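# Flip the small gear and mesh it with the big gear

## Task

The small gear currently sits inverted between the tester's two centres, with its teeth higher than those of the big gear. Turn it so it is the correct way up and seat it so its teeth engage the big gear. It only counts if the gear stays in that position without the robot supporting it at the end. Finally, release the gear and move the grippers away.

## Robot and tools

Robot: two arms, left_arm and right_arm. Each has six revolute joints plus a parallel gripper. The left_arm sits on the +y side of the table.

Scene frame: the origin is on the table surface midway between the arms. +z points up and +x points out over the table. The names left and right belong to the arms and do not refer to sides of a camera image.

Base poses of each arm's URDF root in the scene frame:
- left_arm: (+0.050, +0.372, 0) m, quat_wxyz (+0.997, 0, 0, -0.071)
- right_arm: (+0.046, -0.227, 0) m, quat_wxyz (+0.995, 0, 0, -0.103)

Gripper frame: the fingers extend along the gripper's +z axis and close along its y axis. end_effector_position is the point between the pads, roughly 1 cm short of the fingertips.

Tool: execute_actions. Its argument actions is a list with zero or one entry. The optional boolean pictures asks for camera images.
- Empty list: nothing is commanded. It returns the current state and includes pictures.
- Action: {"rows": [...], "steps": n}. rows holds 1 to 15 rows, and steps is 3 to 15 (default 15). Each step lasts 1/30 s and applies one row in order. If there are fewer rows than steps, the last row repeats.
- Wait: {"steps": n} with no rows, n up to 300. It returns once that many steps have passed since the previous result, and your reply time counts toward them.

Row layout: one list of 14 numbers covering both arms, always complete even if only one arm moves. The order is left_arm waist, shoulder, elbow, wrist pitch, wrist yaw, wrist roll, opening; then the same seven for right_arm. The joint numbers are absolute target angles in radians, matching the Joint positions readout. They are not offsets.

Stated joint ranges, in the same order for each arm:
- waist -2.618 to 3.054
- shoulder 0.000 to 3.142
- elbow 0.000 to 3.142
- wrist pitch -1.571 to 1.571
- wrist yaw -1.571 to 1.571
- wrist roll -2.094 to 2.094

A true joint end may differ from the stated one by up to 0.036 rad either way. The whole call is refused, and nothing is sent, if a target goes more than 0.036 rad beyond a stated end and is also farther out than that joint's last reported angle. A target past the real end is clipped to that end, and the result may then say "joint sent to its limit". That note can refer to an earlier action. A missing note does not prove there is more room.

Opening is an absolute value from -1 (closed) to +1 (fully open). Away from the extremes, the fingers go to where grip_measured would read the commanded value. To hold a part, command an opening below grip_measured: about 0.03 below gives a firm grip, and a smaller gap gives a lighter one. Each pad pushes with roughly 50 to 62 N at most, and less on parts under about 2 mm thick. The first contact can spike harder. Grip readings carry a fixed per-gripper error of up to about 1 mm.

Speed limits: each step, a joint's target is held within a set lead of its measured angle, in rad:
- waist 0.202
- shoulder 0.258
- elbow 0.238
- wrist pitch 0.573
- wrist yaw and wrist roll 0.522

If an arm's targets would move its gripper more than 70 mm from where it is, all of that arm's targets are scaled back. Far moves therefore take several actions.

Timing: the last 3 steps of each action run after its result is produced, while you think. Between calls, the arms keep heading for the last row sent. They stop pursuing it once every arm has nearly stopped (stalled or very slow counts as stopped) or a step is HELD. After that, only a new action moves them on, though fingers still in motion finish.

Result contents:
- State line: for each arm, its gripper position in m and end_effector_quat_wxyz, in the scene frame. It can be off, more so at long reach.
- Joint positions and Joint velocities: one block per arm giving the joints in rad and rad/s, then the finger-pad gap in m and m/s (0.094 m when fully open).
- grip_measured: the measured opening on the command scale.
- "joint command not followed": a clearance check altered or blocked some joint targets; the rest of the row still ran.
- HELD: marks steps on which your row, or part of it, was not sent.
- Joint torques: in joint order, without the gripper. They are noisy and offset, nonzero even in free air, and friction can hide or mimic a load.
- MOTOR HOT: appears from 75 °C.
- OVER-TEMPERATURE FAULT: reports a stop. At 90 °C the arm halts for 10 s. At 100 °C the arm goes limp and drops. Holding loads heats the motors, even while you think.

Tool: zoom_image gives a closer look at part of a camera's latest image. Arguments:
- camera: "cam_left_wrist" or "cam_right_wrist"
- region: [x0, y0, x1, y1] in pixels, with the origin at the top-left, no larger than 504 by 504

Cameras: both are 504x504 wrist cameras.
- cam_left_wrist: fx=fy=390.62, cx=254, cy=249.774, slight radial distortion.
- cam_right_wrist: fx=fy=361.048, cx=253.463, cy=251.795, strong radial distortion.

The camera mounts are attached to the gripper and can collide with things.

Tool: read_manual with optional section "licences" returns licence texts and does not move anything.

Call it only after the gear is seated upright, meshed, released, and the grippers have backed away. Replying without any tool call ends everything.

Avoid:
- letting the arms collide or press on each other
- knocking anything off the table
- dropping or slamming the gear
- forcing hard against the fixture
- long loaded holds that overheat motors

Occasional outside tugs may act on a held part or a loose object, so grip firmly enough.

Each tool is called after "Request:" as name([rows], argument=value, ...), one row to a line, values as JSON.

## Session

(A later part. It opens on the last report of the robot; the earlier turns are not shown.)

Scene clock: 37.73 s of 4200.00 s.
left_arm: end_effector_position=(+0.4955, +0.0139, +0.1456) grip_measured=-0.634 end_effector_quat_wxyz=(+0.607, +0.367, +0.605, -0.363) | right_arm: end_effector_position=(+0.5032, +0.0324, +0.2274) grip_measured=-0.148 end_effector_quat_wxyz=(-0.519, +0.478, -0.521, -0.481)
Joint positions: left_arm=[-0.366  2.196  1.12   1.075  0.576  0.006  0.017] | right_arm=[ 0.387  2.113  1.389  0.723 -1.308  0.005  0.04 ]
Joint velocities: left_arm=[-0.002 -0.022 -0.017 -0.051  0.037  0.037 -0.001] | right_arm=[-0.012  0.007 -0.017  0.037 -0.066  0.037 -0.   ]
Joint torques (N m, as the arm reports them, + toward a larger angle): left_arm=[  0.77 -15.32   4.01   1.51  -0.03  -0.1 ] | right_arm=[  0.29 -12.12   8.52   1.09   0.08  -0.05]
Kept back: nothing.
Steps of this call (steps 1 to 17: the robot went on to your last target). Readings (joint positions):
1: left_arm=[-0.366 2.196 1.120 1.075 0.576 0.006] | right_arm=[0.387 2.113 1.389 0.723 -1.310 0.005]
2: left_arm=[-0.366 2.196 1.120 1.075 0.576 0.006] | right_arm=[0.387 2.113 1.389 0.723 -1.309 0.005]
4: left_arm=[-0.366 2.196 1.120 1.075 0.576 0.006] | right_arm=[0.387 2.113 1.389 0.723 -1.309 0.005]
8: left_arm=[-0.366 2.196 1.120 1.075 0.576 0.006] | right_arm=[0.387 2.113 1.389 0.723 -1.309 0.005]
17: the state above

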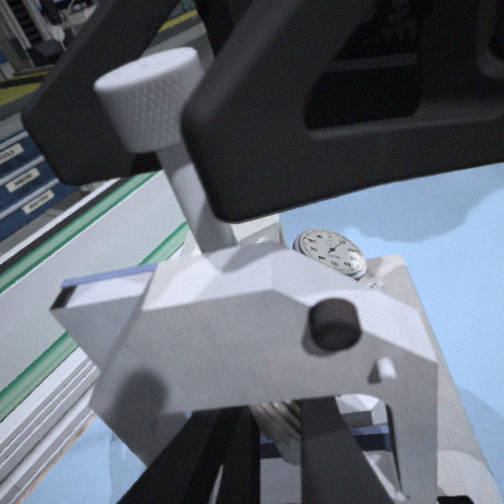

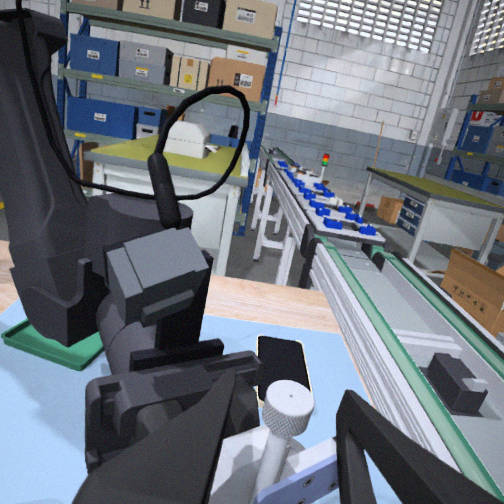

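Request:
execute_actions([
  {"rows": [[-0.356, 2.172, 1.104, 1.06, 0.575, 0.0, -0.665, 0.39, 2.116, 1.422, 0.707, -1.3, 0.0, -0.25],[-0.356, 2.172, 1.104, 1.06, 0.575, 0.0, -0.665, 0.39, 2.116, 1.422, 0.707, -1.3, 0.0, -0.35],[-0.356, 2.172, 1.104, 1.06, 0.575, 0.0, -0.665, 0.39, 2.116, 1.422, 0.707, -1.3, 0.0, -0.42],[-0.356, 2.172, 1.104, 1.06, 0.575, 0.0, -0.665, 0.39, 2.116, 1.422, 0.707, -1.3, 0.0, -0.47],[-0.356, 2.172, 1.104, 1.06, 0.575, 0.0, -0.665, 0.39, 2.116, 1.422, 0.707, -1.3, 0.0, -0.50]], "steps": 12},
], pictures=true)

Scene clock: 38.30 s of 4200.00 s.
left_arm: end_effector_position=(+0.4955, +0.0139, +0.1456) grip_measured=-0.634 end_effector_quat_wxyz=(+0.607, +0.367, +0.605, -0.363) | right_arm: end_effector_position=(+0.5032, +0.0324, +0.2274) grip_measured=-0.498 end_effector_quat_wxyz=(-0.518, +0.478, -0.521, -0.481)
Joint positions: left_arm=[-0.366  2.196  1.12   1.075  0.576  0.006  0.017] | right_arm=[ 0.387  2.113  1.389  0.723 -1.308  0.005  0.024]
Joint velocities: left_arm=[-0.007  0.012 -0.007  0.007 -0.007  0.022  0.   ] | right_arm=[-0.002 -0.007  0.007  0.022 -0.037 -0.007 -0.001]
Joint torques (N m, as the arm reports them, + toward a larger angle): left_arm=[  0.68 -15.32   3.95   1.53  -0.04  -0.05] | right_arm=[  0.3  -12.1    8.48   1.09   0.08  -0.05]
Steps of this call (steps 1 to 8: the robot went on to your last target; steps 9 to 17: the first 9 steps of this action). Readings (joint positions):
9: left_arm=[-0.366 2.196 1.120 1.075 0.576 0.006] | right_arm=[0.387 2.113 1.389 0.723 -1.308 0.005]
10: left_arm=[-0.366 2.196 1.120 1.075 0.576 0.006] | right_arm=[0.387 2.113 1.389 0.723 -1.308 0.005]
12: left_arm=[-0.366 2.196 1.120 1.075 0.576 0.006] | right_arm=[0.387 2.113 1.389 0.723 -1.308 0.005]
16: left_arm=[-0.366 2.196 1.120 1.075 0.576 0.006] | right_arm=[0.387 2.113 1.389 0.723 -1.308 0.005]
17: the state above

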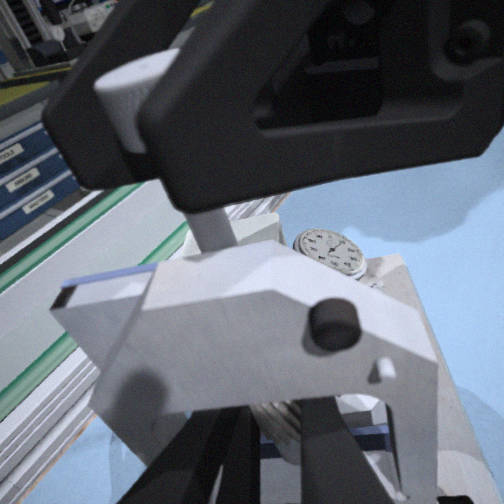

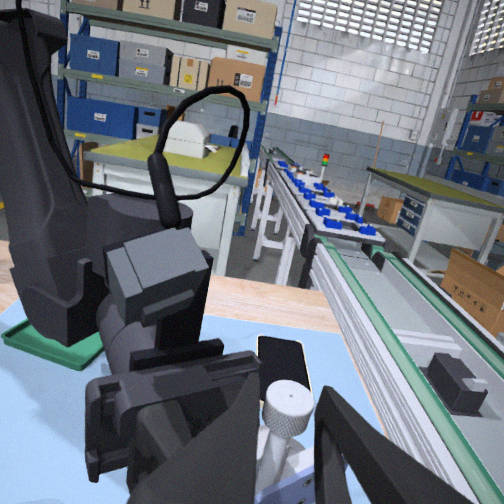

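Request:
execute_actions([
  {"rows": [[-0.356, 2.172, 1.104, 1.06, 0.575, 0.0, -0.665, 0.39, 2.116, 1.422, 0.707, -1.3, 0.0, -0.53],[-0.356, 2.172, 1.104, 1.06, 0.575, 0.0, -0.665, 0.39, 2.116, 1.422, 0.707, -1.3, 0.0, -0.55],[-0.356, 2.172, 1.104, 1.06, 0.575, 0.0, -0.665, 0.39, 2.116, 1.422, 0.707, -1.3, 0.0, -0.57],[-0.356, 2.172, 1.104, 1.06, 0.575, 0.0, -0.665, 0.39, 2.116, 1.422, 0.707, -1.3, 0.0, -0.59],[-0.356, 2.172, 1.104, 1.06, 0.575, 0.0, -0.665, 0.39, 2.116, 1.422, 0.707, -1.3, 0.0, -0.61]], "steps": 10},
], pictures=true)

Scene clock: 38.67 s of 4200.00 s.
left_arm: end_effector_position=(+0.4955, +0.0139, +0.1456) grip_measured=-0.634 end_effector_quat_wxyz=(+0.607, +0.367, +0.605, -0.363) | right_arm: end_effector_position=(+0.5032, +0.0324, +0.2274) grip_measured=-0.607 end_effector_quat_wxyz=(-0.518, +0.478, -0.521, -0.481)
Joint positions: left_arm=[-0.366  2.196  1.12   1.075  0.576  0.006  0.017] | right_arm=[ 0.387  2.113  1.389  0.723 -1.308  0.005  0.018]
Joint velocities: left_arm=[-0.002  0.002 -0.017  0.066  0.007 -0.007  0.   ] | right_arm=[-0.012 -0.017  0.007  0.007 -0.081 -0.022 -0.003]
Joint torques (N m, as the arm reports them, + toward a larger angle): left_arm=[  0.56 -15.44   3.88   1.55  -0.02  -0.04] | right_arm=[  0.29 -12.12   8.5    1.09   0.08  -0.05]
Steps of this call (steps 1 to 3: the last 3 steps of your previous action; step 4: the robot went on to your last target; steps 5 to 11: the first 7 steps of this action). Readings (joint positions):
5: left_arm=[-0.366 2.196 1.120 1.075 0.576 0.006] | right_arm=[0.387 2.113 1.389 0.723 -1.308 0.005]
6: left_arm=[-0.366 2.196 1.120 1.075 0.576 0.006] | right_arm=[0.387 2.113 1.389 0.723 -1.308 0.005]
8: left_arm=[-0.366 2.196 1.120 1.075 0.576 0.006] | right_arm=[0.387 2.113 1.389 0.723 -1.308 0.005]
11: the state above

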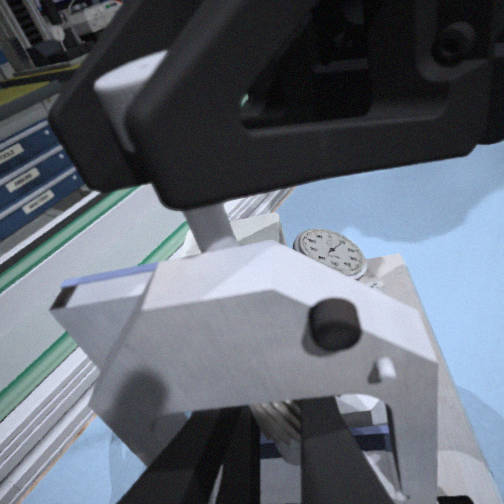

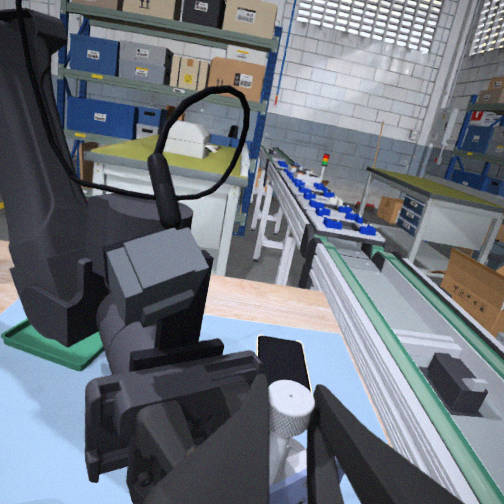

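Request:
zoom_image(camera="cam_right_wrist", region=[220, 350, 370, 500])

Request:
zoom_image(camera="cam_left_wrist", region=[40, 30, 260, 250])

Region (220, 350, 370, 500) of cam_right_wrist's 504x504 image, scaled by 3.360, with more detail than that image has.

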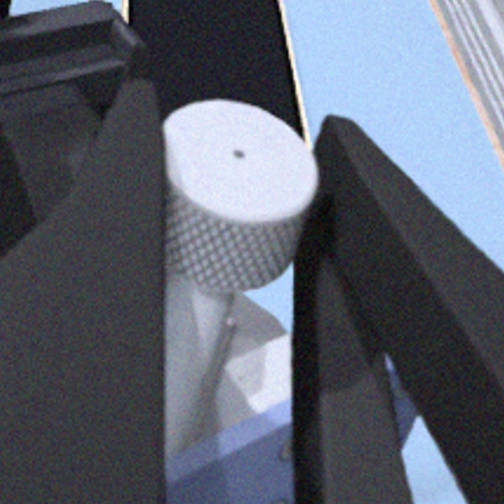

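Region (40, 30, 260, 250) of cam_left_wrist's 504x504 image, scaled by 2.291, with more detail than that image has.

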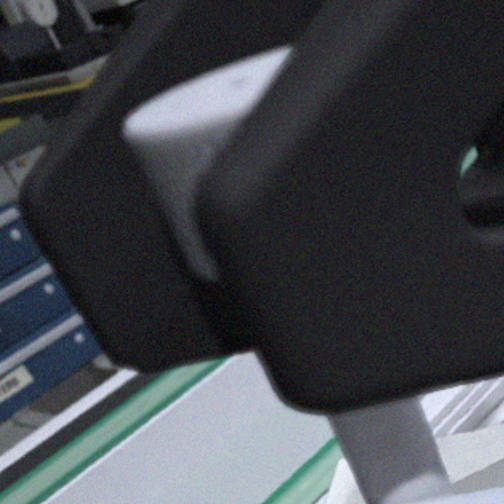

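Request:
execute_actions([
  {"rows": [[-0.356, 2.172, 1.104, 1.06, 0.575, 0.0, -0.665, 0.39, 2.116, 1.422, 0.707, -1.3, 0.0, -0.63],[-0.356, 2.172, 1.104, 1.06, 0.575, 0.0, -0.665, 0.39, 2.116, 1.422, 0.707, -1.3, 0.0, -0.65],[-0.356, 2.172, 1.104, 1.06, 0.575, 0.0, -0.665, 0.39, 2.116, 1.422, 0.707, -1.3, 0.0, -0.66]], "steps": 8},
])

Scene clock: 42.73 s of 4200.00 s.
left_arm: end_effector_position=(+0.4955, +0.0139, +0.1456) grip_measured=-0.634 end_effector_quat_wxyz=(+0.607, +0.367, +0.605, -0.363) | right_arm: end_effector_position=(+0.5023, +0.0324, +0.2274) grip_measured=-0.657 end_effector_quat_wxyz=(-0.517, +0.479, -0.520, -0.482)
Joint positions: left_arm=[-0.366  2.196  1.12   1.075  0.576  0.006  0.017] | right_arm=[ 0.387  2.113  1.389  0.723 -1.314  0.005  0.016]
Joint velocities: left_arm=[-0.012  0.007  0.002 -0.007  0.022  0.007 -0.   ] | right_arm=[-0.007 -0.007  0.002  0.051 -0.007 -0.007 -0.001]
Joint torques (N m, as the arm reports them, + toward a larger angle): left_arm=[  0.43 -15.5    3.95   1.55  -0.06  -0.06] | right_arm=[  0.33 -12.1    8.53   1.09   0.15  -0.04]
Steps of this call (steps 1 to 3: the last 3 steps of your previous action; steps 4 to 15: the robot went on to your last target; steps 16 to 90: nothing new was sent; then 0.90 s passed at rest; steps 91 to 95: the first 5 steps of this action). Readings (joint positions):
91: left_arm=[-0.366 2.196 1.120 1.075 0.576 0.006] | right_arm=[0.387 2.113 1.389 0.723 -1.309 0.005]
92: left_arm=[-0.366 2.196 1.120 1.075 0.576 0.006] | right_arm=[0.387 2.113 1.389 0.723 -1.311 0.005]
94: left_arm=[-0.366 2.196 1.120 1.075 0.576 0.006] | right_arm=[0.387 2.113 1.389 0.723 -1.313 0.005]
95: the state above

Request:
execute_actions([
  {"rows": [[-0.356, 2.172, 1.104, 1.06, 0.575, 0.0, -0.665, 0.39, 2.116, 1.422, 0.707, -1.31, 0.0, -0.68],[-0.356, 2.172, 1.104, 1.06, 0.575, 0.0, -0.665, 0.39, 2.116, 1.422, 0.707, -1.31, 0.0, -0.69],[-0.356, 2.172, 1.104, 1.06, 0.575, 0.0, -0.665, 0.39, 2.116, 1.422, 0.707, -1.31, 0.0, -0.70]], "steps": 8},
])

Scene clock: 43.00 s of 4200.00 s.
left_arm: end_effector_position=(+0.4955, +0.0139, +0.1456) grip_measured=-0.634 end_effector_quat_wxyz=(+0.607, +0.367, +0.605, -0.363) | right_arm: end_effector_position=(+0.5021, +0.0324, +0.2274) grip_measured=-0.688 end_effector_quat_wxyz=(-0.517, +0.480, -0.520, -0.482)
Joint positions: left_arm=[-0.366  2.196  1.12   1.075  0.576  0.006  0.017] | right_arm=[ 0.387  2.113  1.389  0.723 -1.314  0.005  0.015]
Joint velocities: left_arm=[ 0.002 -0.007  0.002  0.051 -0.037 -0.007  0.   ] | right_arm=[-0.012  0.032 -0.002 -0.051  0.007  0.007  0.001]
Joint torques (N m, as the arm reports them, + toward a larger angle): left_arm=[  0.7  -15.37   3.88   1.56  -0.01  -0.05] | right_arm=[  0.3  -12.12   8.47   1.09   0.04  -0.05]
Steps of this call (steps 1 to 3: the last 3 steps of your previous action; steps 4 to 8: the first 5 steps of this action). Readings (joint positions):
4: left_arm=[-0.366 2.196 1.120 1.075 0.576 0.006] | right_arm=[0.387 2.113 1.389 0.723 -1.314 0.005]
5: left_arm=[-0.366 2.196 1.120 1.075 0.576 0.006] | right_arm=[0.387 2.113 1.389 0.723 -1.314 0.005]
7: left_arm=[-0.366 2.196 1.120 1.075 0.576 0.006] | right_arm=[0.387 2.113 1.389 0.723 -1.314 0.005]
8: the state above

Request:
execute_actions([
  {"rows": [[-0.356, 2.172, 1.104, 1.06, 0.575, 0.0, -0.665, 0.39, 2.116, 1.422, 0.707, -1.31, 0.0, -0.72]], "steps": 8},
], pictures=true)

Scene clock: 43.27 s of 4200.00 s.
left_arm: end_effector_position=(+0.4955, +0.0139, +0.1456) grip_measured=-0.634 end_effector_quat_wxyz=(+0.607, +0.367, +0.605, -0.363) | right_arm: end_effector_position=(+0.5021, +0.0324, +0.2274) grip_measured=-0.701 end_effector_quat_wxyz=(-0.517, +0.480, -0.520, -0.482)
Joint positions: left_arm=[-0.366  2.196  1.12   1.075  0.576  0.006  0.017] | right_arm=[ 0.387  2.113  1.389  0.723 -1.314  0.005  0.014]
Joint velocities: left_arm=[-0.017  0.002 -0.002  0.051  0.022  0.066  0.   ] | right_arm=[ 0.012 -0.002 -0.017  0.007 -0.037  0.051 -0.001]
Joint torques (N m, as the arm reports them, + toward a larger angle): left_arm=[  0.59 -15.42   3.85   1.54  -0.04  -0.06] | right_arm=[  0.29 -12.11   8.49   1.08   0.04  -0.03]
Steps of this call (steps 1 to 3: the last 3 steps of your previous action; steps 4 to 8: the first 5 steps of this action). Readings (joint positions):
4: left_arm=[-0.366 2.196 1.120 1.075 0.576 0.006] | right_arm=[0.387 2.113 1.389 0.723 -1.314 0.005]
5: left_arm=[-0.366 2.196 1.120 1.075 0.576 0.006] | right_arm=[0.387 2.113 1.389 0.723 -1.314 0.005]
7: left_arm=[-0.366 2.196 1.120 1.075 0.576 0.006] | right_arm=[0.387 2.113 1.389 0.723 -1.314 0.005]
8: the state above

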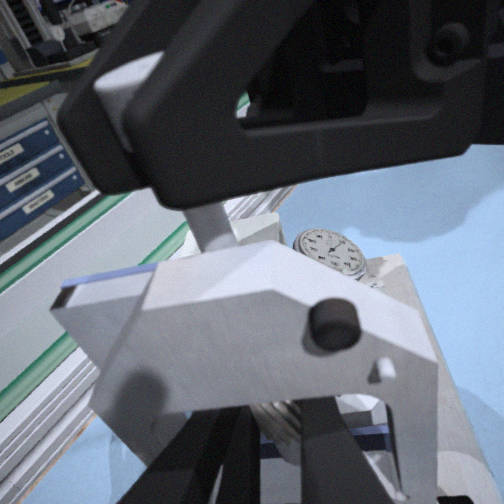

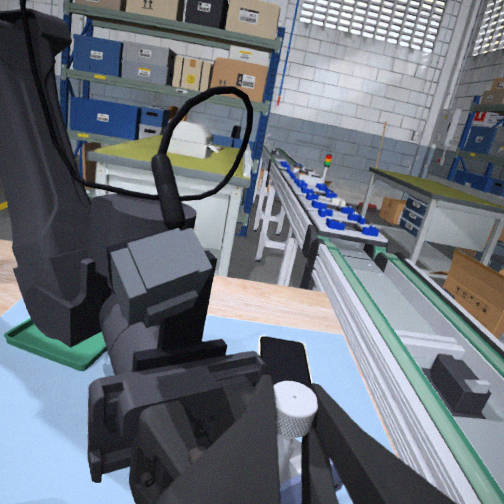

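Request:
zoom_image(camera="cam_right_wrist", region=[240, 360, 360, 480])

Region (240, 360, 360, 480) of cam_right_wrist's 504x504 image, scaled by 4.200, with more detail than that image has.

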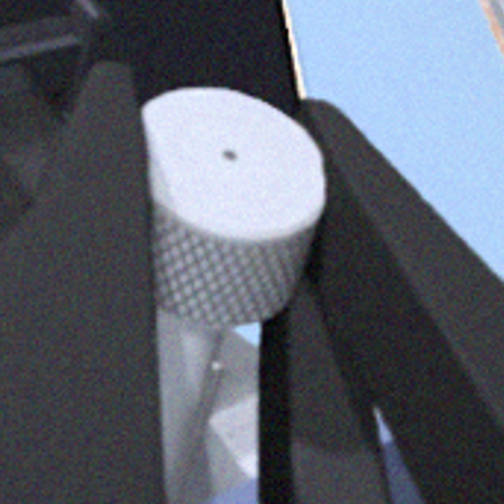

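Request:
execute_actions([
  {"rows": [[-0.356, 2.172, 1.104, 1.06, 0.575, 0.0, -0.665, 0.39, 2.105, 1.422, 0.707, -1.31, 0.0, -0.735],[-0.356, 2.172, 1.104, 1.06, 0.575, 0.0, -0.665, 0.39, 2.095, 1.422, 0.707, -1.31, 0.0, -0.735],[-0.356, 2.172, 1.104, 1.06, 0.575, 0.0, -0.665, 0.39, 2.088, 1.422, 0.707, -1.31, 0.0, -0.735],[-0.356, 2.172, 1.104, 1.06, 0.575, 0.0, -0.665, 0.39, 2.086, 1.423, 0.705, -1.31, 0.0, -0.735],[-0.356, 2.172, 1.104, 1.06, 0.575, 0.0, -0.665, 0.39, 2.084, 1.424, 0.703, -1.31, 0.0, -0.735],[-0.356, 2.172, 1.104, 1.06, 0.575, 0.0, -0.665, 0.39, 2.082, 1.425, 0.701, -1.31, 0.0, -0.735],[-0.356, 2.172, 1.104, 1.06, 0.575, 0.0, -0.665, 0.39, 2.080, 1.426, 0.699, -1.31, 0.0, -0.735],[-0.356, 2.172, 1.104, 1.06, 0.575, 0.0, -0.665, 0.39, 2.078, 1.427, 0.697, -1.31, 0.0, -0.735],[-0.356, 2.172, 1.104, 1.06, 0.575, 0.0, -0.665, 0.39, 2.076, 1.428, 0.695, -1.31, 0.0, -0.735],[-0.356, 2.172, 1.104, 1.06, 0.575, 0.0, -0.665, 0.39, 2.074, 1.429, 0.693, -1.31, 0.0, -0.735],[-0.356, 2.172, 1.104, 1.06, 0.575, 0.0, -0.665, 0.39, 2.072, 1.430, 0.690, -1.31, 0.0, -0.735]], "steps": 15},
], pictures=true)

Scene clock: 44.63 s of 4200.00 s.
left_arm: end_effector_position=(+0.4955, +0.0139, +0.1456) grip_measured=-0.634 end_effector_quat_wxyz=(+0.607, +0.367, +0.605, -0.363) | right_arm: end_effector_position=(+0.5020, +0.0324, +0.2275) grip_measured=-0.701 end_effector_quat_wxyz=(-0.516, +0.479, -0.521, -0.482)
Joint positions: left_arm=[-0.366  2.196  1.12   1.075  0.576  0.006  0.017] | right_arm=[ 0.387  2.111  1.389  0.714 -1.314  0.002  0.014]
Joint velocities: left_arm=[-0.012 -0.002  0.007 -0.007 -0.022  0.037 -0.   ] | right_arm=[ 0.007 -0.037 -0.007 -0.051 -0.007 -0.051 -0.001]
Joint torques (N m, as the arm reports them, + toward a larger angle): left_arm=[  0.56 -15.5    3.79   1.53  -0.01  -0.05] | right_arm=[  0.28 -15.45   9.04   1.08   0.04   0.01]
Steps of this call (steps 1 to 3: the last 3 steps of your previous action; steps 4 to 15: the robot went on to your last target; steps 16 to 29: nothing new was sent; steps 30 to 41: the first 12 steps of this action). Readings (joint positions):
30: left_arm=[-0.366 2.196 1.120 1.075 0.576 0.006] | right_arm=[0.387 2.113 1.389 0.723 -1.314 0.005]
31: left_arm=[-0.366 2.196 1.120 1.075 0.576 0.006] | right_arm=[0.387 2.113 1.389 0.723 -1.314 0.005]
33: left_arm=[-0.366 2.196 1.120 1.075 0.576 0.006] | right_arm=[0.387 2.113 1.389 0.723 -1.314 0.005]
37: left_arm=[-0.366 2.196 1.120 1.075 0.576 0.006] | right_arm=[0.387 2.113 1.389 0.722 -1.314 0.004]
41: the state above

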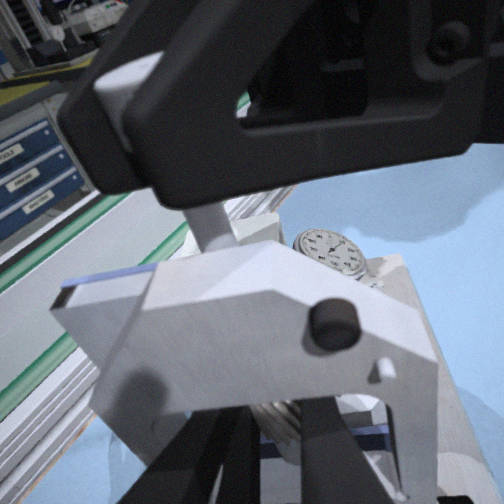

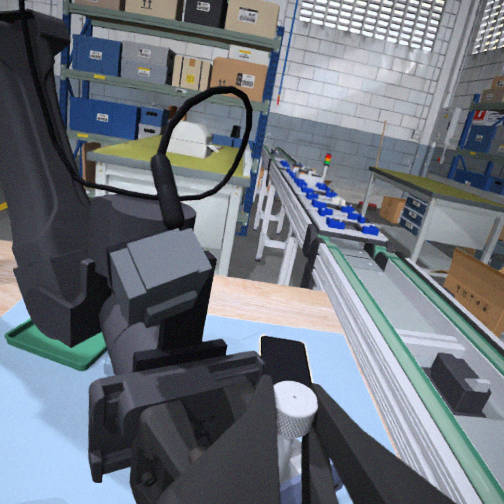

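Request:
execute_actions([
  {"rows": [[-0.356, 2.172, 1.104, 1.06, 0.575, 0.0, -0.665, 0.39, 2.070, 1.431, 0.69, -1.31, 0.0, -0.735],[-0.356, 2.172, 1.104, 1.06, 0.575, 0.0, -0.665, 0.39, 2.068, 1.432, 0.69, -1.31, 0.0, -0.735],[-0.356, 2.172, 1.104, 1.06, 0.575, 0.0, -0.665, 0.39, 2.066, 1.433, 0.69, -1.31, 0.0, -0.735],[-0.356, 2.172, 1.104, 1.06, 0.575, 0.0, -0.665, 0.39, 2.064, 1.434, 0.69, -1.31, 0.0, -0.735],[-0.356, 2.172, 1.104, 1.06, 0.575, 0.0, -0.665, 0.39, 2.062, 1.435, 0.69, -1.31, 0.0, -0.735],[-0.356, 2.172, 1.104, 1.06, 0.575, 0.0, -0.665, 0.39, 2.060, 1.436, 0.69, -1.31, 0.0, -0.735],[-0.356, 2.172, 1.104, 1.06, 0.575, 0.0, -0.665, 0.39, 2.058, 1.437, 0.69, -1.31, 0.0, -0.735],[-0.356, 2.172, 1.104, 1.06, 0.575, 0.0, -0.665, 0.39, 2.056, 1.438, 0.69, -1.31, 0.0, -0.735],[-0.356, 2.172, 1.104, 1.06, 0.575, 0.0, -0.665, 0.39, 2.054, 1.439, 0.69, -1.31, 0.0, -0.735],[-0.356, 2.172, 1.104, 1.06, 0.575, 0.0, -0.665, 0.39, 2.052, 1.440, 0.69, -1.31, 0.0, -0.735]], "steps": 15},
], pictures=true)

Scene clock: 45.33 s of 4200.00 s.
left_arm: end_effector_position=(+0.4955, +0.0139, +0.1456) grip_measured=-0.634 end_effector_quat_wxyz=(+0.607, +0.367, +0.605, -0.363) | right_arm: end_effector_position=(+0.5019, +0.0324, +0.2280) grip_measured=-0.701 end_effector_quat_wxyz=(-0.514, +0.477, -0.525, -0.482)
Joint positions: left_arm=[-0.366  2.196  1.12   1.075  0.576  0.006  0.017] | right_arm=[ 0.387  2.104  1.389  0.692 -1.309 -0.006  0.014]
Joint velocities: left_arm=[-0.017  0.012 -0.002  0.007  0.022  0.037  0.001] | right_arm=[ 0.032  0.002 -0.017 -0.081 -0.037 -0.037  0.   ]
Joint torques (N m, as the arm reports them, + toward a larger angle): left_arm=[  0.66 -15.46   3.87   1.52  -0.03  -0.01] | right_arm=[  0.26 -16.68   9.75   1.26  -0.03   0.06]
Steps of this call (steps 1 to 3: the last 3 steps of your previous action; steps 4 to 9: the robot went on to your last target; steps 10 to 21: the first 12 steps of this action). Readings (joint positions):
10: left_arm=[-0.366 2.196 1.120 1.075 0.576 0.006] | right_arm=[0.387 2.109 1.389 0.708 -1.312 -0.002]
11: left_arm=[-0.366 2.196 1.120 1.075 0.576 0.006] | right_arm=[0.387 2.109 1.389 0.707 -1.312 -0.002]
13: left_arm=[-0.366 2.196 1.120 1.075 0.576 0.006] | right_arm=[0.387 2.108 1.389 0.705 -1.312 -0.002]
17: left_arm=[-0.366 2.196 1.120 1.075 0.576 0.006] | right_arm=[0.387 2.106 1.389 0.698 -1.311 -0.004]
21: the state above

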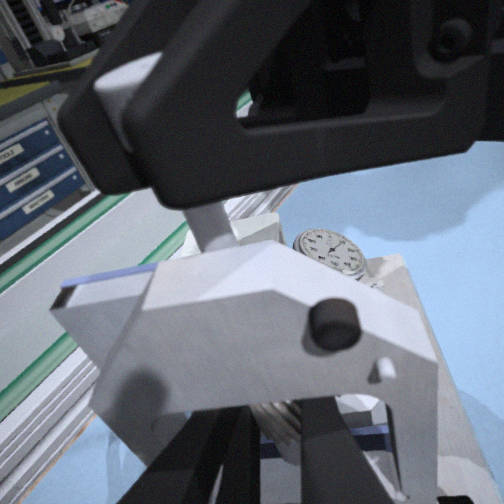

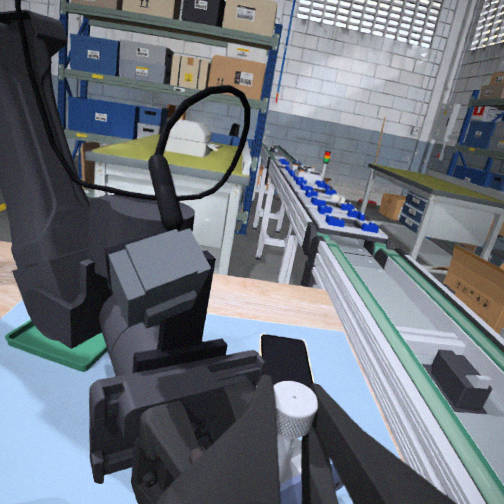

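Request:
execute_actions([
  {"rows": [[-0.356, 2.172, 1.104, 1.06, 0.575, 0.0, -0.665, 0.39, 2.050, 1.442, 0.695, -1.31, 0.0, -0.735],[-0.356, 2.172, 1.104, 1.06, 0.575, 0.0, -0.665, 0.39, 2.048, 1.444, 0.70, -1.31, 0.0, -0.735],[-0.356, 2.172, 1.104, 1.06, 0.575, 0.0, -0.665, 0.39, 2.046, 1.446, 0.705, -1.31, 0.0, -0.735],[-0.356, 2.172, 1.104, 1.06, 0.575, 0.0, -0.665, 0.39, 2.044, 1.448, 0.71, -1.31, 0.0, -0.735],[-0.356, 2.172, 1.104, 1.06, 0.575, 0.0, -0.665, 0.39, 2.042, 1.450, 0.715, -1.31, 0.0, -0.735],[-0.356, 2.172, 1.104, 1.06, 0.575, 0.0, -0.665, 0.39, 2.040, 1.452, 0.72, -1.31, 0.0, -0.735],[-0.356, 2.172, 1.104, 1.06, 0.575, 0.0, -0.665, 0.39, 2.038, 1.454, 0.725, -1.31, 0.0, -0.735],[-0.356, 2.172, 1.104, 1.06, 0.575, 0.0, -0.665, 0.39, 2.036, 1.456, 0.73, -1.31, 0.0, -0.735],[-0.356, 2.172, 1.104, 1.06, 0.575, 0.0, -0.665, 0.39, 2.034, 1.458, 0.735, -1.31, 0.0, -0.735],[-0.356, 2.172, 1.104, 1.06, 0.575, 0.0, -0.665, 0.39, 2.032, 1.460, 0.74, -1.31, 0.0, -0.735]], "steps": 15},
], pictures=true)

Scene clock: 46.23 s of 4200.00 s.
left_arm: end_effector_position=(+0.4955, +0.0139, +0.1456) grip_measured=-0.634 end_effector_quat_wxyz=(+0.607, +0.367, +0.605, -0.363) | right_arm: end_effector_position=(+0.5019, +0.0326, +0.2308) grip_measured=-0.701 end_effector_quat_wxyz=(-0.514, +0.480, -0.522, -0.483)
Joint positions: left_arm=[-0.366  2.196  1.12   1.075  0.576  0.006  0.017] | right_arm=[ 0.387  2.104  1.399  0.685 -1.315 -0.008  0.014]
Joint velocities: left_arm=[-0.007  0.007 -0.012 -0.139 -0.051 -0.022 -0.001] | right_arm=[-0.007  0.027  0.007 -0.007 -0.007  0.007 -0.   ]
Joint torques (N m, as the arm reports them, + toward a larger angle): left_arm=[  0.69 -15.46   3.98   1.55  -0.01  -0.04] | right_arm=[  0.3  -18.27  10.33   1.73   0.05   0.09]
Steps of this call (steps 1 to 3: the last 3 steps of your previous action; steps 4 to 15: the robot went on to your last target; steps 16 to 27: the first 12 steps of this action). Readings (joint positions):
16: left_arm=[-0.366 2.196 1.120 1.075 0.576 0.006] | right_arm=[0.387 2.104 1.391 0.688 -1.309 -0.008]
17: left_arm=[-0.366 2.196 1.120 1.075 0.576 0.006] | right_arm=[0.387 2.104 1.392 0.687 -1.310 -0.008]
19: left_arm=[-0.366 2.196 1.120 1.075 0.576 0.006] | right_arm=[0.387 2.104 1.393 0.685 -1.311 -0.008]
23: left_arm=[-0.366 2.196 1.120 1.075 0.576 0.006] | right_arm=[0.387 2.104 1.396 0.685 -1.312 -0.008]
27: the state above

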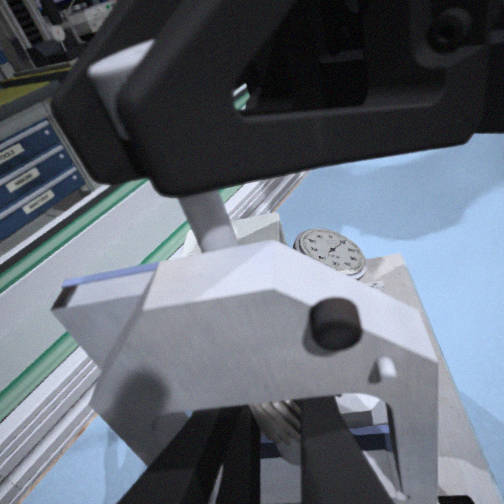

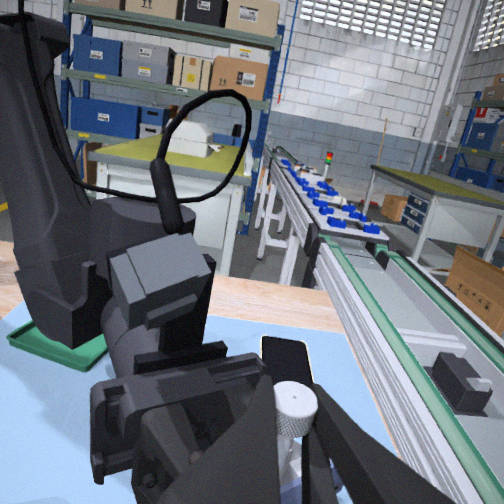

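Request:
execute_actions([
  {"rows": [[-0.356, 2.172, 1.104, 1.06, 0.575, 0.0, -0.665, 0.39, 2.029, 1.461, 0.742, -1.31, 0.0, -0.735],[-0.356, 2.172, 1.104, 1.06, 0.575, 0.0, -0.665, 0.39, 2.026, 1.462, 0.744, -1.31, 0.0, -0.735],[-0.356, 2.172, 1.104, 1.06, 0.575, 0.0, -0.665, 0.39, 2.023, 1.463, 0.746, -1.31, 0.0, -0.735],[-0.356, 2.172, 1.104, 1.06, 0.575, 0.0, -0.665, 0.39, 2.020, 1.464, 0.748, -1.31, 0.0, -0.735],[-0.356, 2.172, 1.104, 1.06, 0.575, 0.0, -0.665, 0.39, 2.017, 1.465, 0.75, -1.31, 0.0, -0.735],[-0.356, 2.172, 1.104, 1.06, 0.575, 0.0, -0.665, 0.39, 2.014, 1.466, 0.75, -1.31, 0.0, -0.735],[-0.356, 2.172, 1.104, 1.06, 0.575, 0.0, -0.665, 0.39, 2.011, 1.467, 0.75, -1.31, 0.0, -0.735],[-0.356, 2.172, 1.104, 1.06, 0.575, 0.0, -0.665, 0.39, 2.008, 1.468, 0.75, -1.31, 0.0, -0.735],[-0.356, 2.172, 1.104, 1.06, 0.575, 0.0, -0.665, 0.39, 2.005, 1.469, 0.75, -1.31, 0.0, -0.735],[-0.356, 2.172, 1.104, 1.06, 0.575, 0.0, -0.665, 0.39, 2.002, 1.470, 0.75, -1.31, 0.0, -0.735]], "steps": 15},
], pictures=true)

Scene clock: 46.90 s of 4200.00 s.
left_arm: end_effector_position=(+0.4955, +0.0139, +0.1456) grip_measured=-0.634 end_effector_quat_wxyz=(+0.607, +0.367, +0.605, -0.363) | right_arm: end_effector_position=(+0.5017, +0.0323, +0.2396) grip_measured=-0.701 end_effector_quat_wxyz=(-0.522, +0.480, -0.519, -0.477)
Joint positions: left_arm=[-0.366  2.196  1.12   1.075  0.576  0.006  0.017] | right_arm=[ 0.387  2.085  1.4    0.684 -1.304 -0.007  0.014]
Joint velocities: left_arm=[-0.012 -0.007 -0.017  0.051  0.007  0.022  0.001] | right_arm=[-0.002 -0.042  0.007 -0.007  0.037  0.022  0.001]
Joint torques (N m, as the arm reports them, + toward a larger angle): left_arm=[  0.64 -15.44   3.93   1.56  -0.04  -0.02] | right_arm=[  0.25 -19.09  11.18   1.86  -0.14   0.05]
Steps of this call (steps 1 to 3: the last 3 steps of your previous action; steps 4 to 8: the robot went on to your last target; steps 9 to 20: the first 12 steps of this action). Readings (joint positions):
9: left_arm=[-0.366 2.196 1.120 1.075 0.576 0.006] | right_arm=[0.387 2.104 1.400 0.685 -1.316 -0.008]
10: left_arm=[-0.366 2.196 1.120 1.075 0.576 0.006] | right_arm=[0.387 2.104 1.400 0.685 -1.316 -0.008]
12: left_arm=[-0.366 2.196 1.120 1.075 0.576 0.006] | right_arm=[0.387 2.102 1.400 0.685 -1.315 -0.008]
16: left_arm=[-0.366 2.196 1.120 1.075 0.576 0.006] | right_arm=[0.387 2.092 1.400 0.685 -1.309 -0.008]
20: the state above

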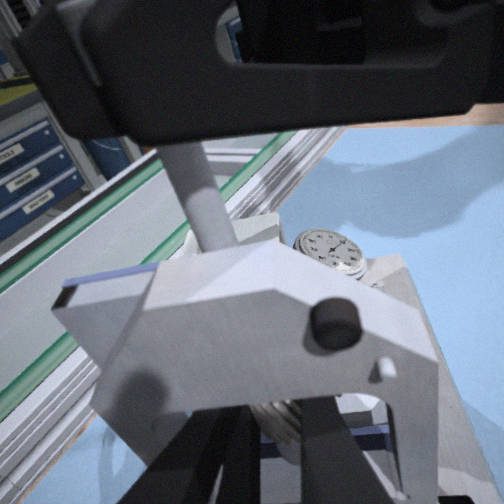

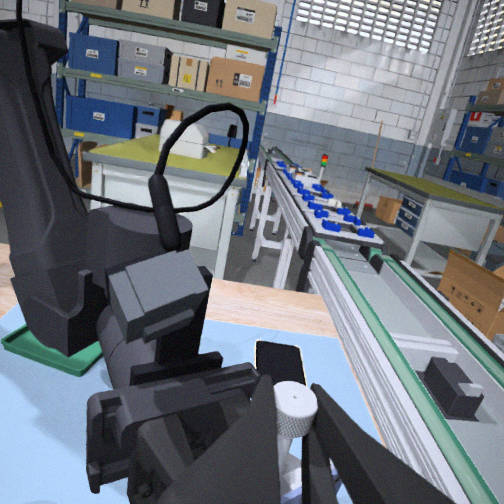

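Request:
execute_actions([
  {"rows": [[-0.356, 2.170, 1.104, 1.06, 0.575, 0.0, -0.665, 0.39, 2.004, 1.470, 0.75, -1.31, 0.0, -0.735],[-0.356, 2.168, 1.104, 1.06, 0.575, 0.0, -0.665, 0.39, 2.004, 1.470, 0.75, -1.31, 0.0, -0.735],[-0.356, 2.166, 1.104, 1.06, 0.575, 0.0, -0.665, 0.39, 2.004, 1.470, 0.75, -1.31, 0.0, -0.735],[-0.356, 2.165, 1.104, 1.06, 0.575, 0.0, -0.665, 0.39, 2.004, 1.470, 0.75, -1.31, 0.0, -0.735],[-0.356, 2.164, 1.104, 1.06, 0.575, 0.0, -0.665, 0.39, 2.004, 1.470, 0.75, -1.31, 0.0, -0.735],[-0.356, 2.163, 1.104, 1.06, 0.575, 0.0, -0.665, 0.39, 2.004, 1.470, 0.75, -1.31, 0.0, -0.735],[-0.356, 2.162, 1.104, 1.06, 0.575, 0.0, -0.665, 0.39, 2.004, 1.470, 0.75, -1.31, 0.0, -0.735]], "steps": 13},
], pictures=true)

Scene clock: 47.60 s of 4200.00 s.
left_arm: end_effector_position=(+0.4955, +0.0139, +0.1456) grip_measured=-0.634 end_effector_quat_wxyz=(+0.607, +0.367, +0.605, -0.363) | right_arm: end_effector_position=(+0.5017, +0.0323, +0.2398) grip_measured=-0.701 end_effector_quat_wxyz=(-0.522, +0.480, -0.519, -0.477)
Joint positions: left_arm=[-0.366  2.196  1.12   1.075  0.576  0.006  0.017] | right_arm=[ 0.387  2.085  1.4    0.684 -1.304 -0.007  0.014]
Joint velocities: left_arm=[-0.002  0.002 -0.022 -0.037 -0.007 -0.066  0.001] | right_arm=[-0.032 -0.002 -0.012  0.022  0.037 -0.022 -0.001]
Joint torques (N m, as the arm reports them, + toward a larger angle): left_arm=[  0.68 -16.39   3.9    1.53   0.    -0.06] | right_arm=[  0.24 -18.95  11.16   1.84  -0.09   0.07]
Steps of this call (steps 1 to 3: the last 3 steps of your previous action; steps 4 to 11: the robot went on to your last target; steps 12 to 21: the first 10 steps of this action). Readings (joint positions):
12: left_arm=[-0.366 2.196 1.120 1.075 0.576 0.006] | right_arm=[0.387 2.085 1.400 0.684 -1.304 -0.007]
13: left_arm=[-0.366 2.196 1.120 1.075 0.576 0.006] | right_arm=[0.387 2.085 1.400 0.684 -1.304 -0.007]
15: left_arm=[-0.366 2.196 1.120 1.075 0.576 0.006] | right_arm=[0.387 2.085 1.400 0.684 -1.304 -0.007]
19: left_arm=[-0.366 2.196 1.120 1.075 0.576 0.006] | right_arm=[0.387 2.085 1.400 0.684 -1.304 -0.007]
21: the state above

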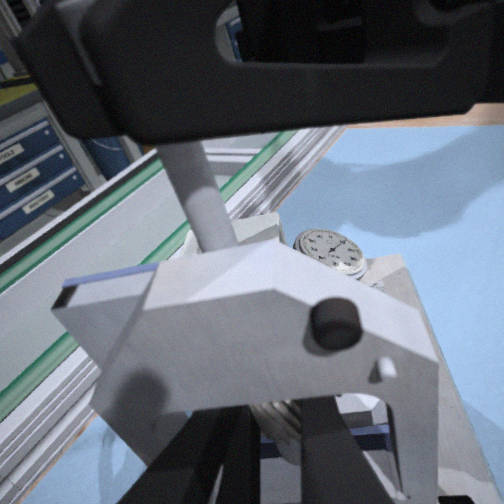

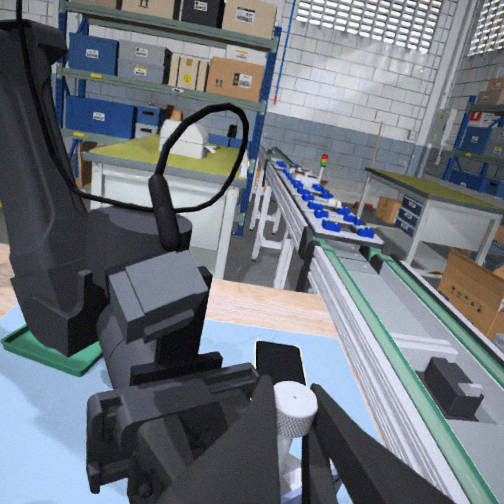

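Request:
execute_actions([
  {"rows": [[-0.356, 2.161, 1.104, 1.06, 0.575, 0.0, -0.665, 0.39, 2.01, 1.470, 0.75, -1.31, 0.0, -0.735],[-0.356, 2.160, 1.104, 1.06, 0.575, 0.0, -0.665, 0.39, 2.015, 1.470, 0.75, -1.31, 0.0, -0.735],[-0.356, 2.159, 1.104, 1.06, 0.575, 0.0, -0.665, 0.39, 2.02, 1.470, 0.75, -1.31, 0.0, -0.735],[-0.356, 2.158, 1.104, 1.06, 0.575, 0.0, -0.665, 0.39, 2.02, 1.470, 0.75, -1.31, 0.0, -0.735],[-0.356, 2.157, 1.104, 1.06, 0.575, 0.0, -0.665, 0.39, 2.02, 1.470, 0.75, -1.31, 0.0, -0.735],[-0.356, 2.156, 1.104, 1.06, 0.575, 0.0, -0.665, 0.39, 2.02, 1.470, 0.75, -1.31, 0.0, -0.735],[-0.356, 2.155, 1.104, 1.06, 0.575, 0.0, -0.665, 0.39, 2.02, 1.470, 0.75, -1.31, 0.0, -0.735],[-0.356, 2.154, 1.104, 1.06, 0.575, 0.0, -0.665, 0.39, 2.02, 1.470, 0.75, -1.31, 0.0, -0.735]], "steps": 13},
])

Scene clock: 48.13 s of 4200.00 s.
left_arm: end_effector_position=(+0.4959, +0.0151, +0.1498) grip_measured=-0.634 end_effector_quat_wxyz=(+0.607, +0.366, +0.604, -0.363) | right_arm: end_effector_position=(+0.5017, +0.0323, +0.2398) grip_measured=-0.701 end_effector_quat_wxyz=(-0.522, +0.480, -0.519, -0.477)
Joint positions: left_arm=[-0.363  2.184  1.12   1.065  0.578  0.005  0.017] | right_arm=[ 0.387  2.085  1.4    0.684 -1.304 -0.007  0.014]
Joint velocities: left_arm=[-0.002 -0.002  0.002 -0.037 -0.066 -0.007 -0.   ] | right_arm=[ 0.007 -0.017 -0.012  0.022  0.007 -0.007 -0.   ]
Joint torques (N m, as the arm reports them, + toward a larger angle): left_arm=[  0.47 -15.99   3.9    1.6   -0.07  -0.07] | right_arm=[  0.23 -17.63  11.15   1.86  -0.09   0.09]
Steps of this call (steps 1 to 3: the last 3 steps of your previous action; steps 4 to 6: the robot went on to your last target; steps 7 to 16: the first 10 steps of this action). Readings (joint positions):
7: left_arm=[-0.366 2.195 1.120 1.075 0.576 0.006] | right_arm=[0.387 2.085 1.400 0.684 -1.304 -0.007]
8: left_arm=[-0.366 2.193 1.120 1.074 0.576 0.006] | right_arm=[0.387 2.085 1.400 0.684 -1.304 -0.007]
10: left_arm=[-0.364 2.189 1.120 1.069 0.577 0.006] | right_arm=[0.387 2.085 1.400 0.684 -1.304 -0.007]
14: left_arm=[-0.363 2.185 1.120 1.067 0.578 0.005] | right_arm=[0.387 2.085 1.400 0.684 -1.304 -0.007]
16: the state above

Request:
execute_actions([
  {"rows": [[-0.353, 2.152, 1.100, 1.071, 0.586, 0.0, -0.665, 0.39, 2.02, 1.470, 0.75, -1.31, 0.0, -0.735],[-0.350, 2.148, 1.092, 1.075, 0.589, 0.0, -0.665, 0.39, 2.02, 1.470, 0.75, -1.31, 0.0, -0.735],[-0.347, 2.143, 1.083, 1.079, 0.592, 0.0, -0.665, 0.39, 2.02, 1.470, 0.75, -1.31, 0.0, -0.735],[-0.344, 2.138, 1.074, 1.083, 0.595, 0.0, -0.665, 0.39, 2.02, 1.470, 0.75, -1.31, 0.0, -0.735],[-0.341, 2.133, 1.065, 1.087, 0.598, 0.0, -0.665, 0.39, 2.02, 1.470, 0.75, -1.31, 0.0, -0.735],[-0.338, 2.128, 1.056, 1.091, 0.601, 0.0, -0.665, 0.39, 2.02, 1.470, 0.75, -1.31, 0.0, -0.735],[-0.335, 2.123, 1.047, 1.095, 0.604, 0.0, -0.665, 0.39, 2.02, 1.470, 0.75, -1.31, 0.0, -0.735],[-0.332, 2.118, 1.038, 1.099, 0.607, 0.0, -0.665, 0.39, 2.02, 1.470, 0.75, -1.31, 0.0, -0.735],[-0.329, 2.113, 1.029, 1.103, 0.610, 0.0, -0.665, 0.39, 2.02, 1.470, 0.75, -1.31, 0.0, -0.735],[-0.326, 2.108, 1.020, 1.107, 0.613, 0.0, -0.665, 0.39, 2.02, 1.470, 0.75, -1.31, 0.0, -0.735],[-0.322, 2.103, 1.011, 1.111, 0.616, 0.0, -0.665, 0.39, 2.02, 1.470, 0.75, -1.31, 0.0, -0.735],[-0.319, 2.099, 1.003, 1.115, 0.620, 0.0, -0.665, 0.39, 2.02, 1.470, 0.75, -1.31, 0.0, -0.735]], "steps": 15},
], pictures=true)

Scene clock: 49.53 s of 4200.00 s.
left_arm: end_effector_position=(+0.4870, +0.0351, +0.1461) grip_measured=-0.634 end_effector_quat_wxyz=(+0.602, +0.363, +0.613, -0.360) | right_arm: end_effector_position=(+0.5017, +0.0323, +0.2398) grip_measured=-0.701 end_effector_quat_wxyz=(-0.522, +0.480, -0.519, -0.477)
Joint positions: left_arm=[-0.334  2.135  1.032  1.085  0.597  0.005  0.017] | right_arm=[ 0.387  2.085  1.4    0.684 -1.304 -0.007  0.014]
Joint velocities: left_arm=[ 0.105 -0.129 -0.256  0.051  0.095 -0.051 -0.001] | right_arm=[ 0.017 -0.002 -0.002 -0.007  0.022  0.037 -0.   ]
Joint torques (N m, as the arm reports them, + toward a larger angle): left_arm=[  0.42 -15.29   4.04   1.85   0.04  -0.09] | right_arm=[  0.24 -17.61  11.15   1.84  -0.09   0.07]
Steps of this call (steps 1 to 3: the last 3 steps of your previous action; steps 4 to 15: the robot went on to your last target; steps 16 to 30: nothing new was sent; steps 31 to 42: the first 12 steps of this action). Readings (joint positions):
31: left_arm=[-0.363 2.184 1.120 1.065 0.578 0.005] | right_arm=[0.387 2.085 1.400 0.684 -1.304 -0.007]
32: left_arm=[-0.363 2.183 1.119 1.065 0.578 0.005] | right_arm=[0.387 2.085 1.400 0.684 -1.304 -0.007]
34: left_arm=[-0.361 2.176 1.106 1.067 0.579 0.005] | right_arm=[0.387 2.085 1.400 0.684 -1.304 -0.007]
38: left_arm=[-0.350 2.154 1.069 1.075 0.587 0.005] | right_arm=[0.387 2.085 1.400 0.684 -1.304 -0.007]
42: the state above

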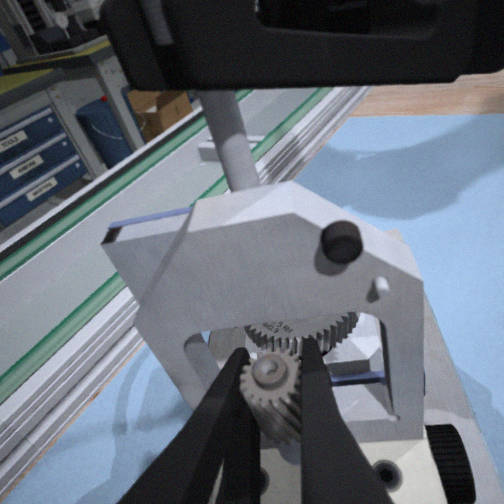

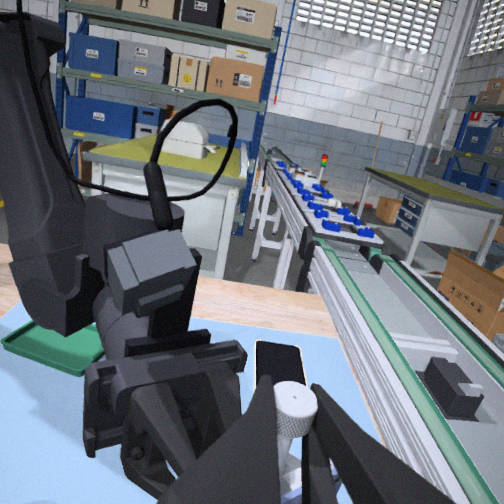

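Request:
execute_actions([
  {"rows": [[-0.313, 2.092, 0.990, 1.125, 0.628, 0.0, -0.665, 0.39, 2.03, 1.466, 0.75, -1.31, 0.0, -0.735],[-0.307, 2.084, 0.976, 1.133, 0.634, 0.0, -0.665, 0.39, 2.038, 1.462, 0.75, -1.31, 0.0, -0.735],[-0.301, 2.076, 0.962, 1.141, 0.640, 0.0, -0.665, 0.39, 2.041, 1.458, 0.75, -1.31, 0.0, -0.735],[-0.295, 2.068, 0.948, 1.149, 0.646, 0.0, -0.665, 0.39, 2.044, 1.454, 0.75, -1.31, 0.0, -0.735],[-0.289, 2.060, 0.934, 1.156, 0.652, 0.0, -0.665, 0.39, 2.047, 1.45, 0.75, -1.31, 0.0, -0.735],[-0.283, 2.052, 0.920, 1.163, 0.658, 0.0, -0.665, 0.39, 2.050, 1.446, 0.75, -1.31, 0.0, -0.735],[-0.277, 2.044, 0.906, 1.170, 0.664, 0.0, -0.665, 0.39, 2.053, 1.442, 0.75, -1.31, 0.0, -0.735],[-0.271, 2.036, 0.892, 1.177, 0.670, 0.0, -0.665, 0.39, 2.056, 1.438, 0.75, -1.31, 0.0, -0.735],[-0.265, 2.028, 0.878, 1.184, 0.676, 0.0, -0.665, 0.39, 2.059, 1.434, 0.75, -1.31, 0.0, -0.735],[-0.259, 2.020, 0.864, 1.191, 0.682, 0.0, -0.665, 0.39, 2.062, 1.43, 0.75, -1.31, 0.0, -0.735],[-0.253, 2.012, 0.850, 1.198, 0.688, 0.0, -0.665, 0.39, 2.065, 1.43, 0.75, -1.31, 0.0, -0.735],[-0.247, 2.005, 0.836, 1.204, 0.694, 0.0, -0.665, 0.39, 2.068, 1.43, 0.75, -1.31, 0.0, -0.735],[-0.241, 1.998, 0.824, 1.210, 0.700, 0.0, -0.665, 0.39, 2.071, 1.43, 0.75, -1.31, 0.0, -0.735],[-0.235, 1.992, 0.812, 1.215, 0.705, 0.0, -0.665, 0.39, 2.074, 1.43, 0.75, -1.31, 0.0, -0.735],[-0.229, 1.986, 0.801, 1.220, 0.710, 0.0, -0.665, 0.39, 2.077, 1.43, 0.75, -1.31, 0.0, -0.735]], "steps": 15},
], pictures=true)

Scene clock: 50.30 s of 4200.00 s.
left_arm: end_effector_position=(+0.4686, +0.0740, +0.1490) grip_measured=-0.634 end_effector_quat_wxyz=(+0.606, +0.360, +0.612, -0.358) | right_arm: end_effector_position=(+0.5019, +0.0326, +0.2342) grip_measured=-0.701 end_effector_quat_wxyz=(-0.517, +0.479, -0.521, -0.481)
Joint positions: left_arm=[-0.265  2.045  0.874  1.16   0.659  0.005  0.017] | right_arm=[ 0.387  2.097  1.4    0.684 -1.311 -0.007  0.014]
Joint velocities: left_arm=[ 0.193 -0.247 -0.403  0.256  0.125  0.022  0.   ] | right_arm=[ 0.002  0.046  0.007  0.007  0.095 -0.022  0.001]
Joint torques (N m, as the arm reports them, + toward a larger angle): left_arm=[  0.48 -13.84   3.36   1.75   0.12  -0.03] | right_arm=[  0.23 -14.98   8.37   1.83   0.06   0.07]
Steps of this call (steps 1 to 3: the last 3 steps of your previous action; steps 4 to 11: the robot went on to your last target; steps 12 to 23: the first 12 steps of this action). Readings (joint positions):
12: left_arm=[-0.325 2.128 1.016 1.100 0.609 0.005] | right_arm=[0.387 2.085 1.400 0.684 -1.304 -0.007]
13: left_arm=[-0.324 2.125 1.010 1.102 0.611 0.005] | right_arm=[0.387 2.085 1.400 0.684 -1.304 -0.007]
15: left_arm=[-0.319 2.112 0.987 1.110 0.619 0.005] | right_arm=[0.387 2.085 1.400 0.684 -1.304 -0.007]
19: left_arm=[-0.294 2.078 0.930 1.134 0.639 0.005] | right_arm=[0.387 2.088 1.400 0.684 -1.305 -0.007]
23: the state above

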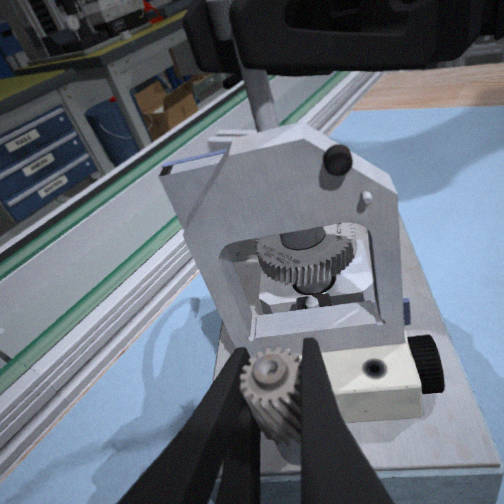

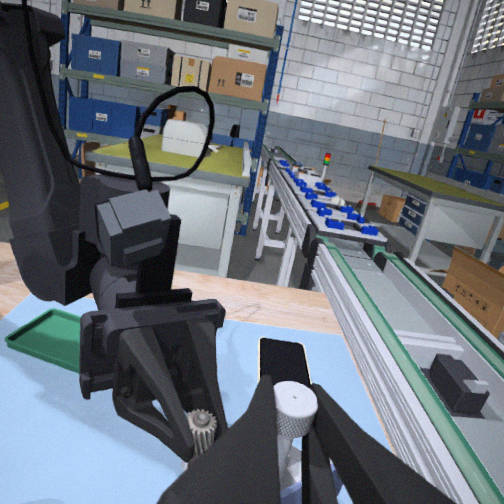

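Request:
zoom_image(camera="cam_left_wrist", region=[200, 190, 420, 410])

Request:
execute_actions([
  {"rows": [[-0.229, 1.986, 0.801, 1.220, 0.710, 0.0, -0.665, 0.39, 2.080, 1.426, 0.745, -1.31, 0.0, -0.735],[-0.229, 1.986, 0.801, 1.220, 0.710, 0.0, -0.665, 0.39, 2.083, 1.422, 0.74, -1.31, 0.0, -0.735],[-0.229, 1.986, 0.801, 1.220, 0.710, 0.0, -0.665, 0.39, 2.086, 1.418, 0.735, -1.31, 0.0, -0.735],[-0.229, 1.986, 0.801, 1.220, 0.710, 0.0, -0.665, 0.39, 2.089, 1.414, 0.73, -1.31, 0.0, -0.735],[-0.229, 1.986, 0.801, 1.220, 0.710, 0.0, -0.665, 0.39, 2.092, 1.410, 0.73, -1.31, 0.0, -0.735],[-0.229, 1.986, 0.801, 1.220, 0.710, 0.0, -0.665, 0.39, 2.095, 1.406, 0.73, -1.31, 0.0, -0.735],[-0.229, 1.986, 0.801, 1.220, 0.710, 0.0, -0.665, 0.39, 2.098, 1.402, 0.73, -1.31, 0.0, -0.735],[-0.229, 1.986, 0.801, 1.220, 0.710, 0.0, -0.665, 0.39, 2.101, 1.400, 0.73, -1.31, 0.0, -0.735],[-0.229, 1.986, 0.801, 1.220, 0.710, 0.0, -0.665, 0.39, 2.104, 1.400, 0.73, -1.31, 0.0, -0.735],[-0.229, 1.986, 0.801, 1.220, 0.710, 0.0, -0.665, 0.39, 2.107, 1.400, 0.73, -1.31, 0.0, -0.735],[-0.229, 1.986, 0.801, 1.220, 0.710, 0.0, -0.665, 0.39, 2.110, 1.400, 0.73, -1.31, 0.0, -0.735]], "steps": 15},
], pictures=true)

Region (200, 190, 420, 410) of cam_left_wrist's 504x504 image, scaled by 2.291, with more detail than that image has.

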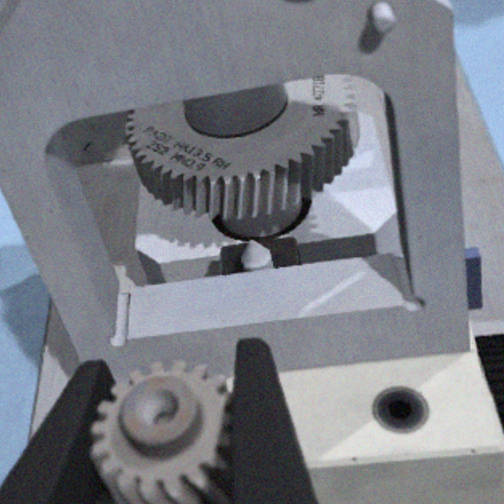

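Scene clock: 50.90 s of 4200.00 s.
left_arm: end_effector_position=(+0.4591, +0.0880, +0.1521) grip_measured=-0.634 end_effector_quat_wxyz=(+0.610, +0.364, +0.604, -0.360) | right_arm: end_effector_position=(+0.5019, +0.0331, +0.2230) grip_measured=-0.701 end_effector_quat_wxyz=(-0.509, +0.481, -0.522, -0.487)
Joint positions: left_arm=[-0.234  2.013  0.815  1.204  0.699  0.005  0.017] | right_arm=[ 0.387  2.122  1.4    0.691 -1.327 -0.01   0.014]
Joint velocities: left_arm=[-0.002 -0.022 -0.017  0.007  0.037 -0.007  0.   ] | right_arm=[ 0.017 -0.002  0.012  0.007  0.022 -0.007  0.   ]
Joint torques (N m, as the arm reports them, + toward a larger angle): left_arm=[  0.21 -13.39   3.44   1.77   0.13  -0.06] | right_arm=[  0.29 -13.38   6.26   1.55   0.14   0.11]
Steps of this call (steps 1 to 3: the last 3 steps of your previous action; steps 4 to 6: the robot went on to your last target; steps 7 to 18: the first 12 steps of this action). Readings (joint positions):
7: left_arm=[-0.234 2.013 0.815 1.195 0.690 0.005] | right_arm=[0.387 2.105 1.400 0.687 -1.316 -0.007]
8: left_arm=[-0.234 2.013 0.815 1.197 0.691 0.005] | right_arm=[0.387 2.105 1.400 0.687 -1.317 -0.007]
10: left_arm=[-0.234 2.013 0.815 1.200 0.695 0.005] | right_arm=[0.387 2.107 1.400 0.687 -1.317 -0.007]
14: left_arm=[-0.234 2.013 0.815 1.203 0.698 0.005] | right_arm=[0.387 2.115 1.400 0.687 -1.322 -0.008]
18: the state above

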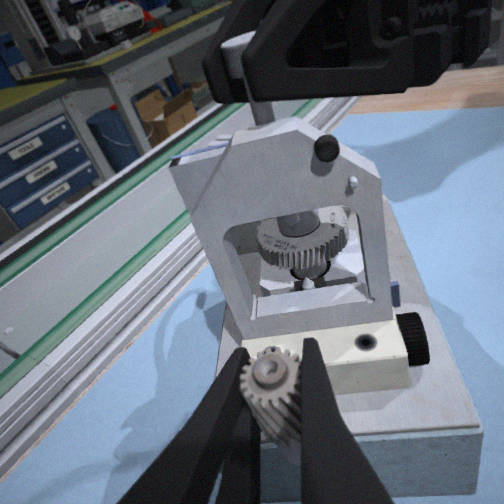

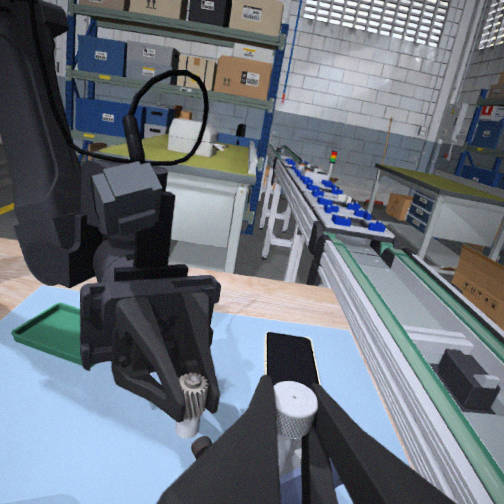

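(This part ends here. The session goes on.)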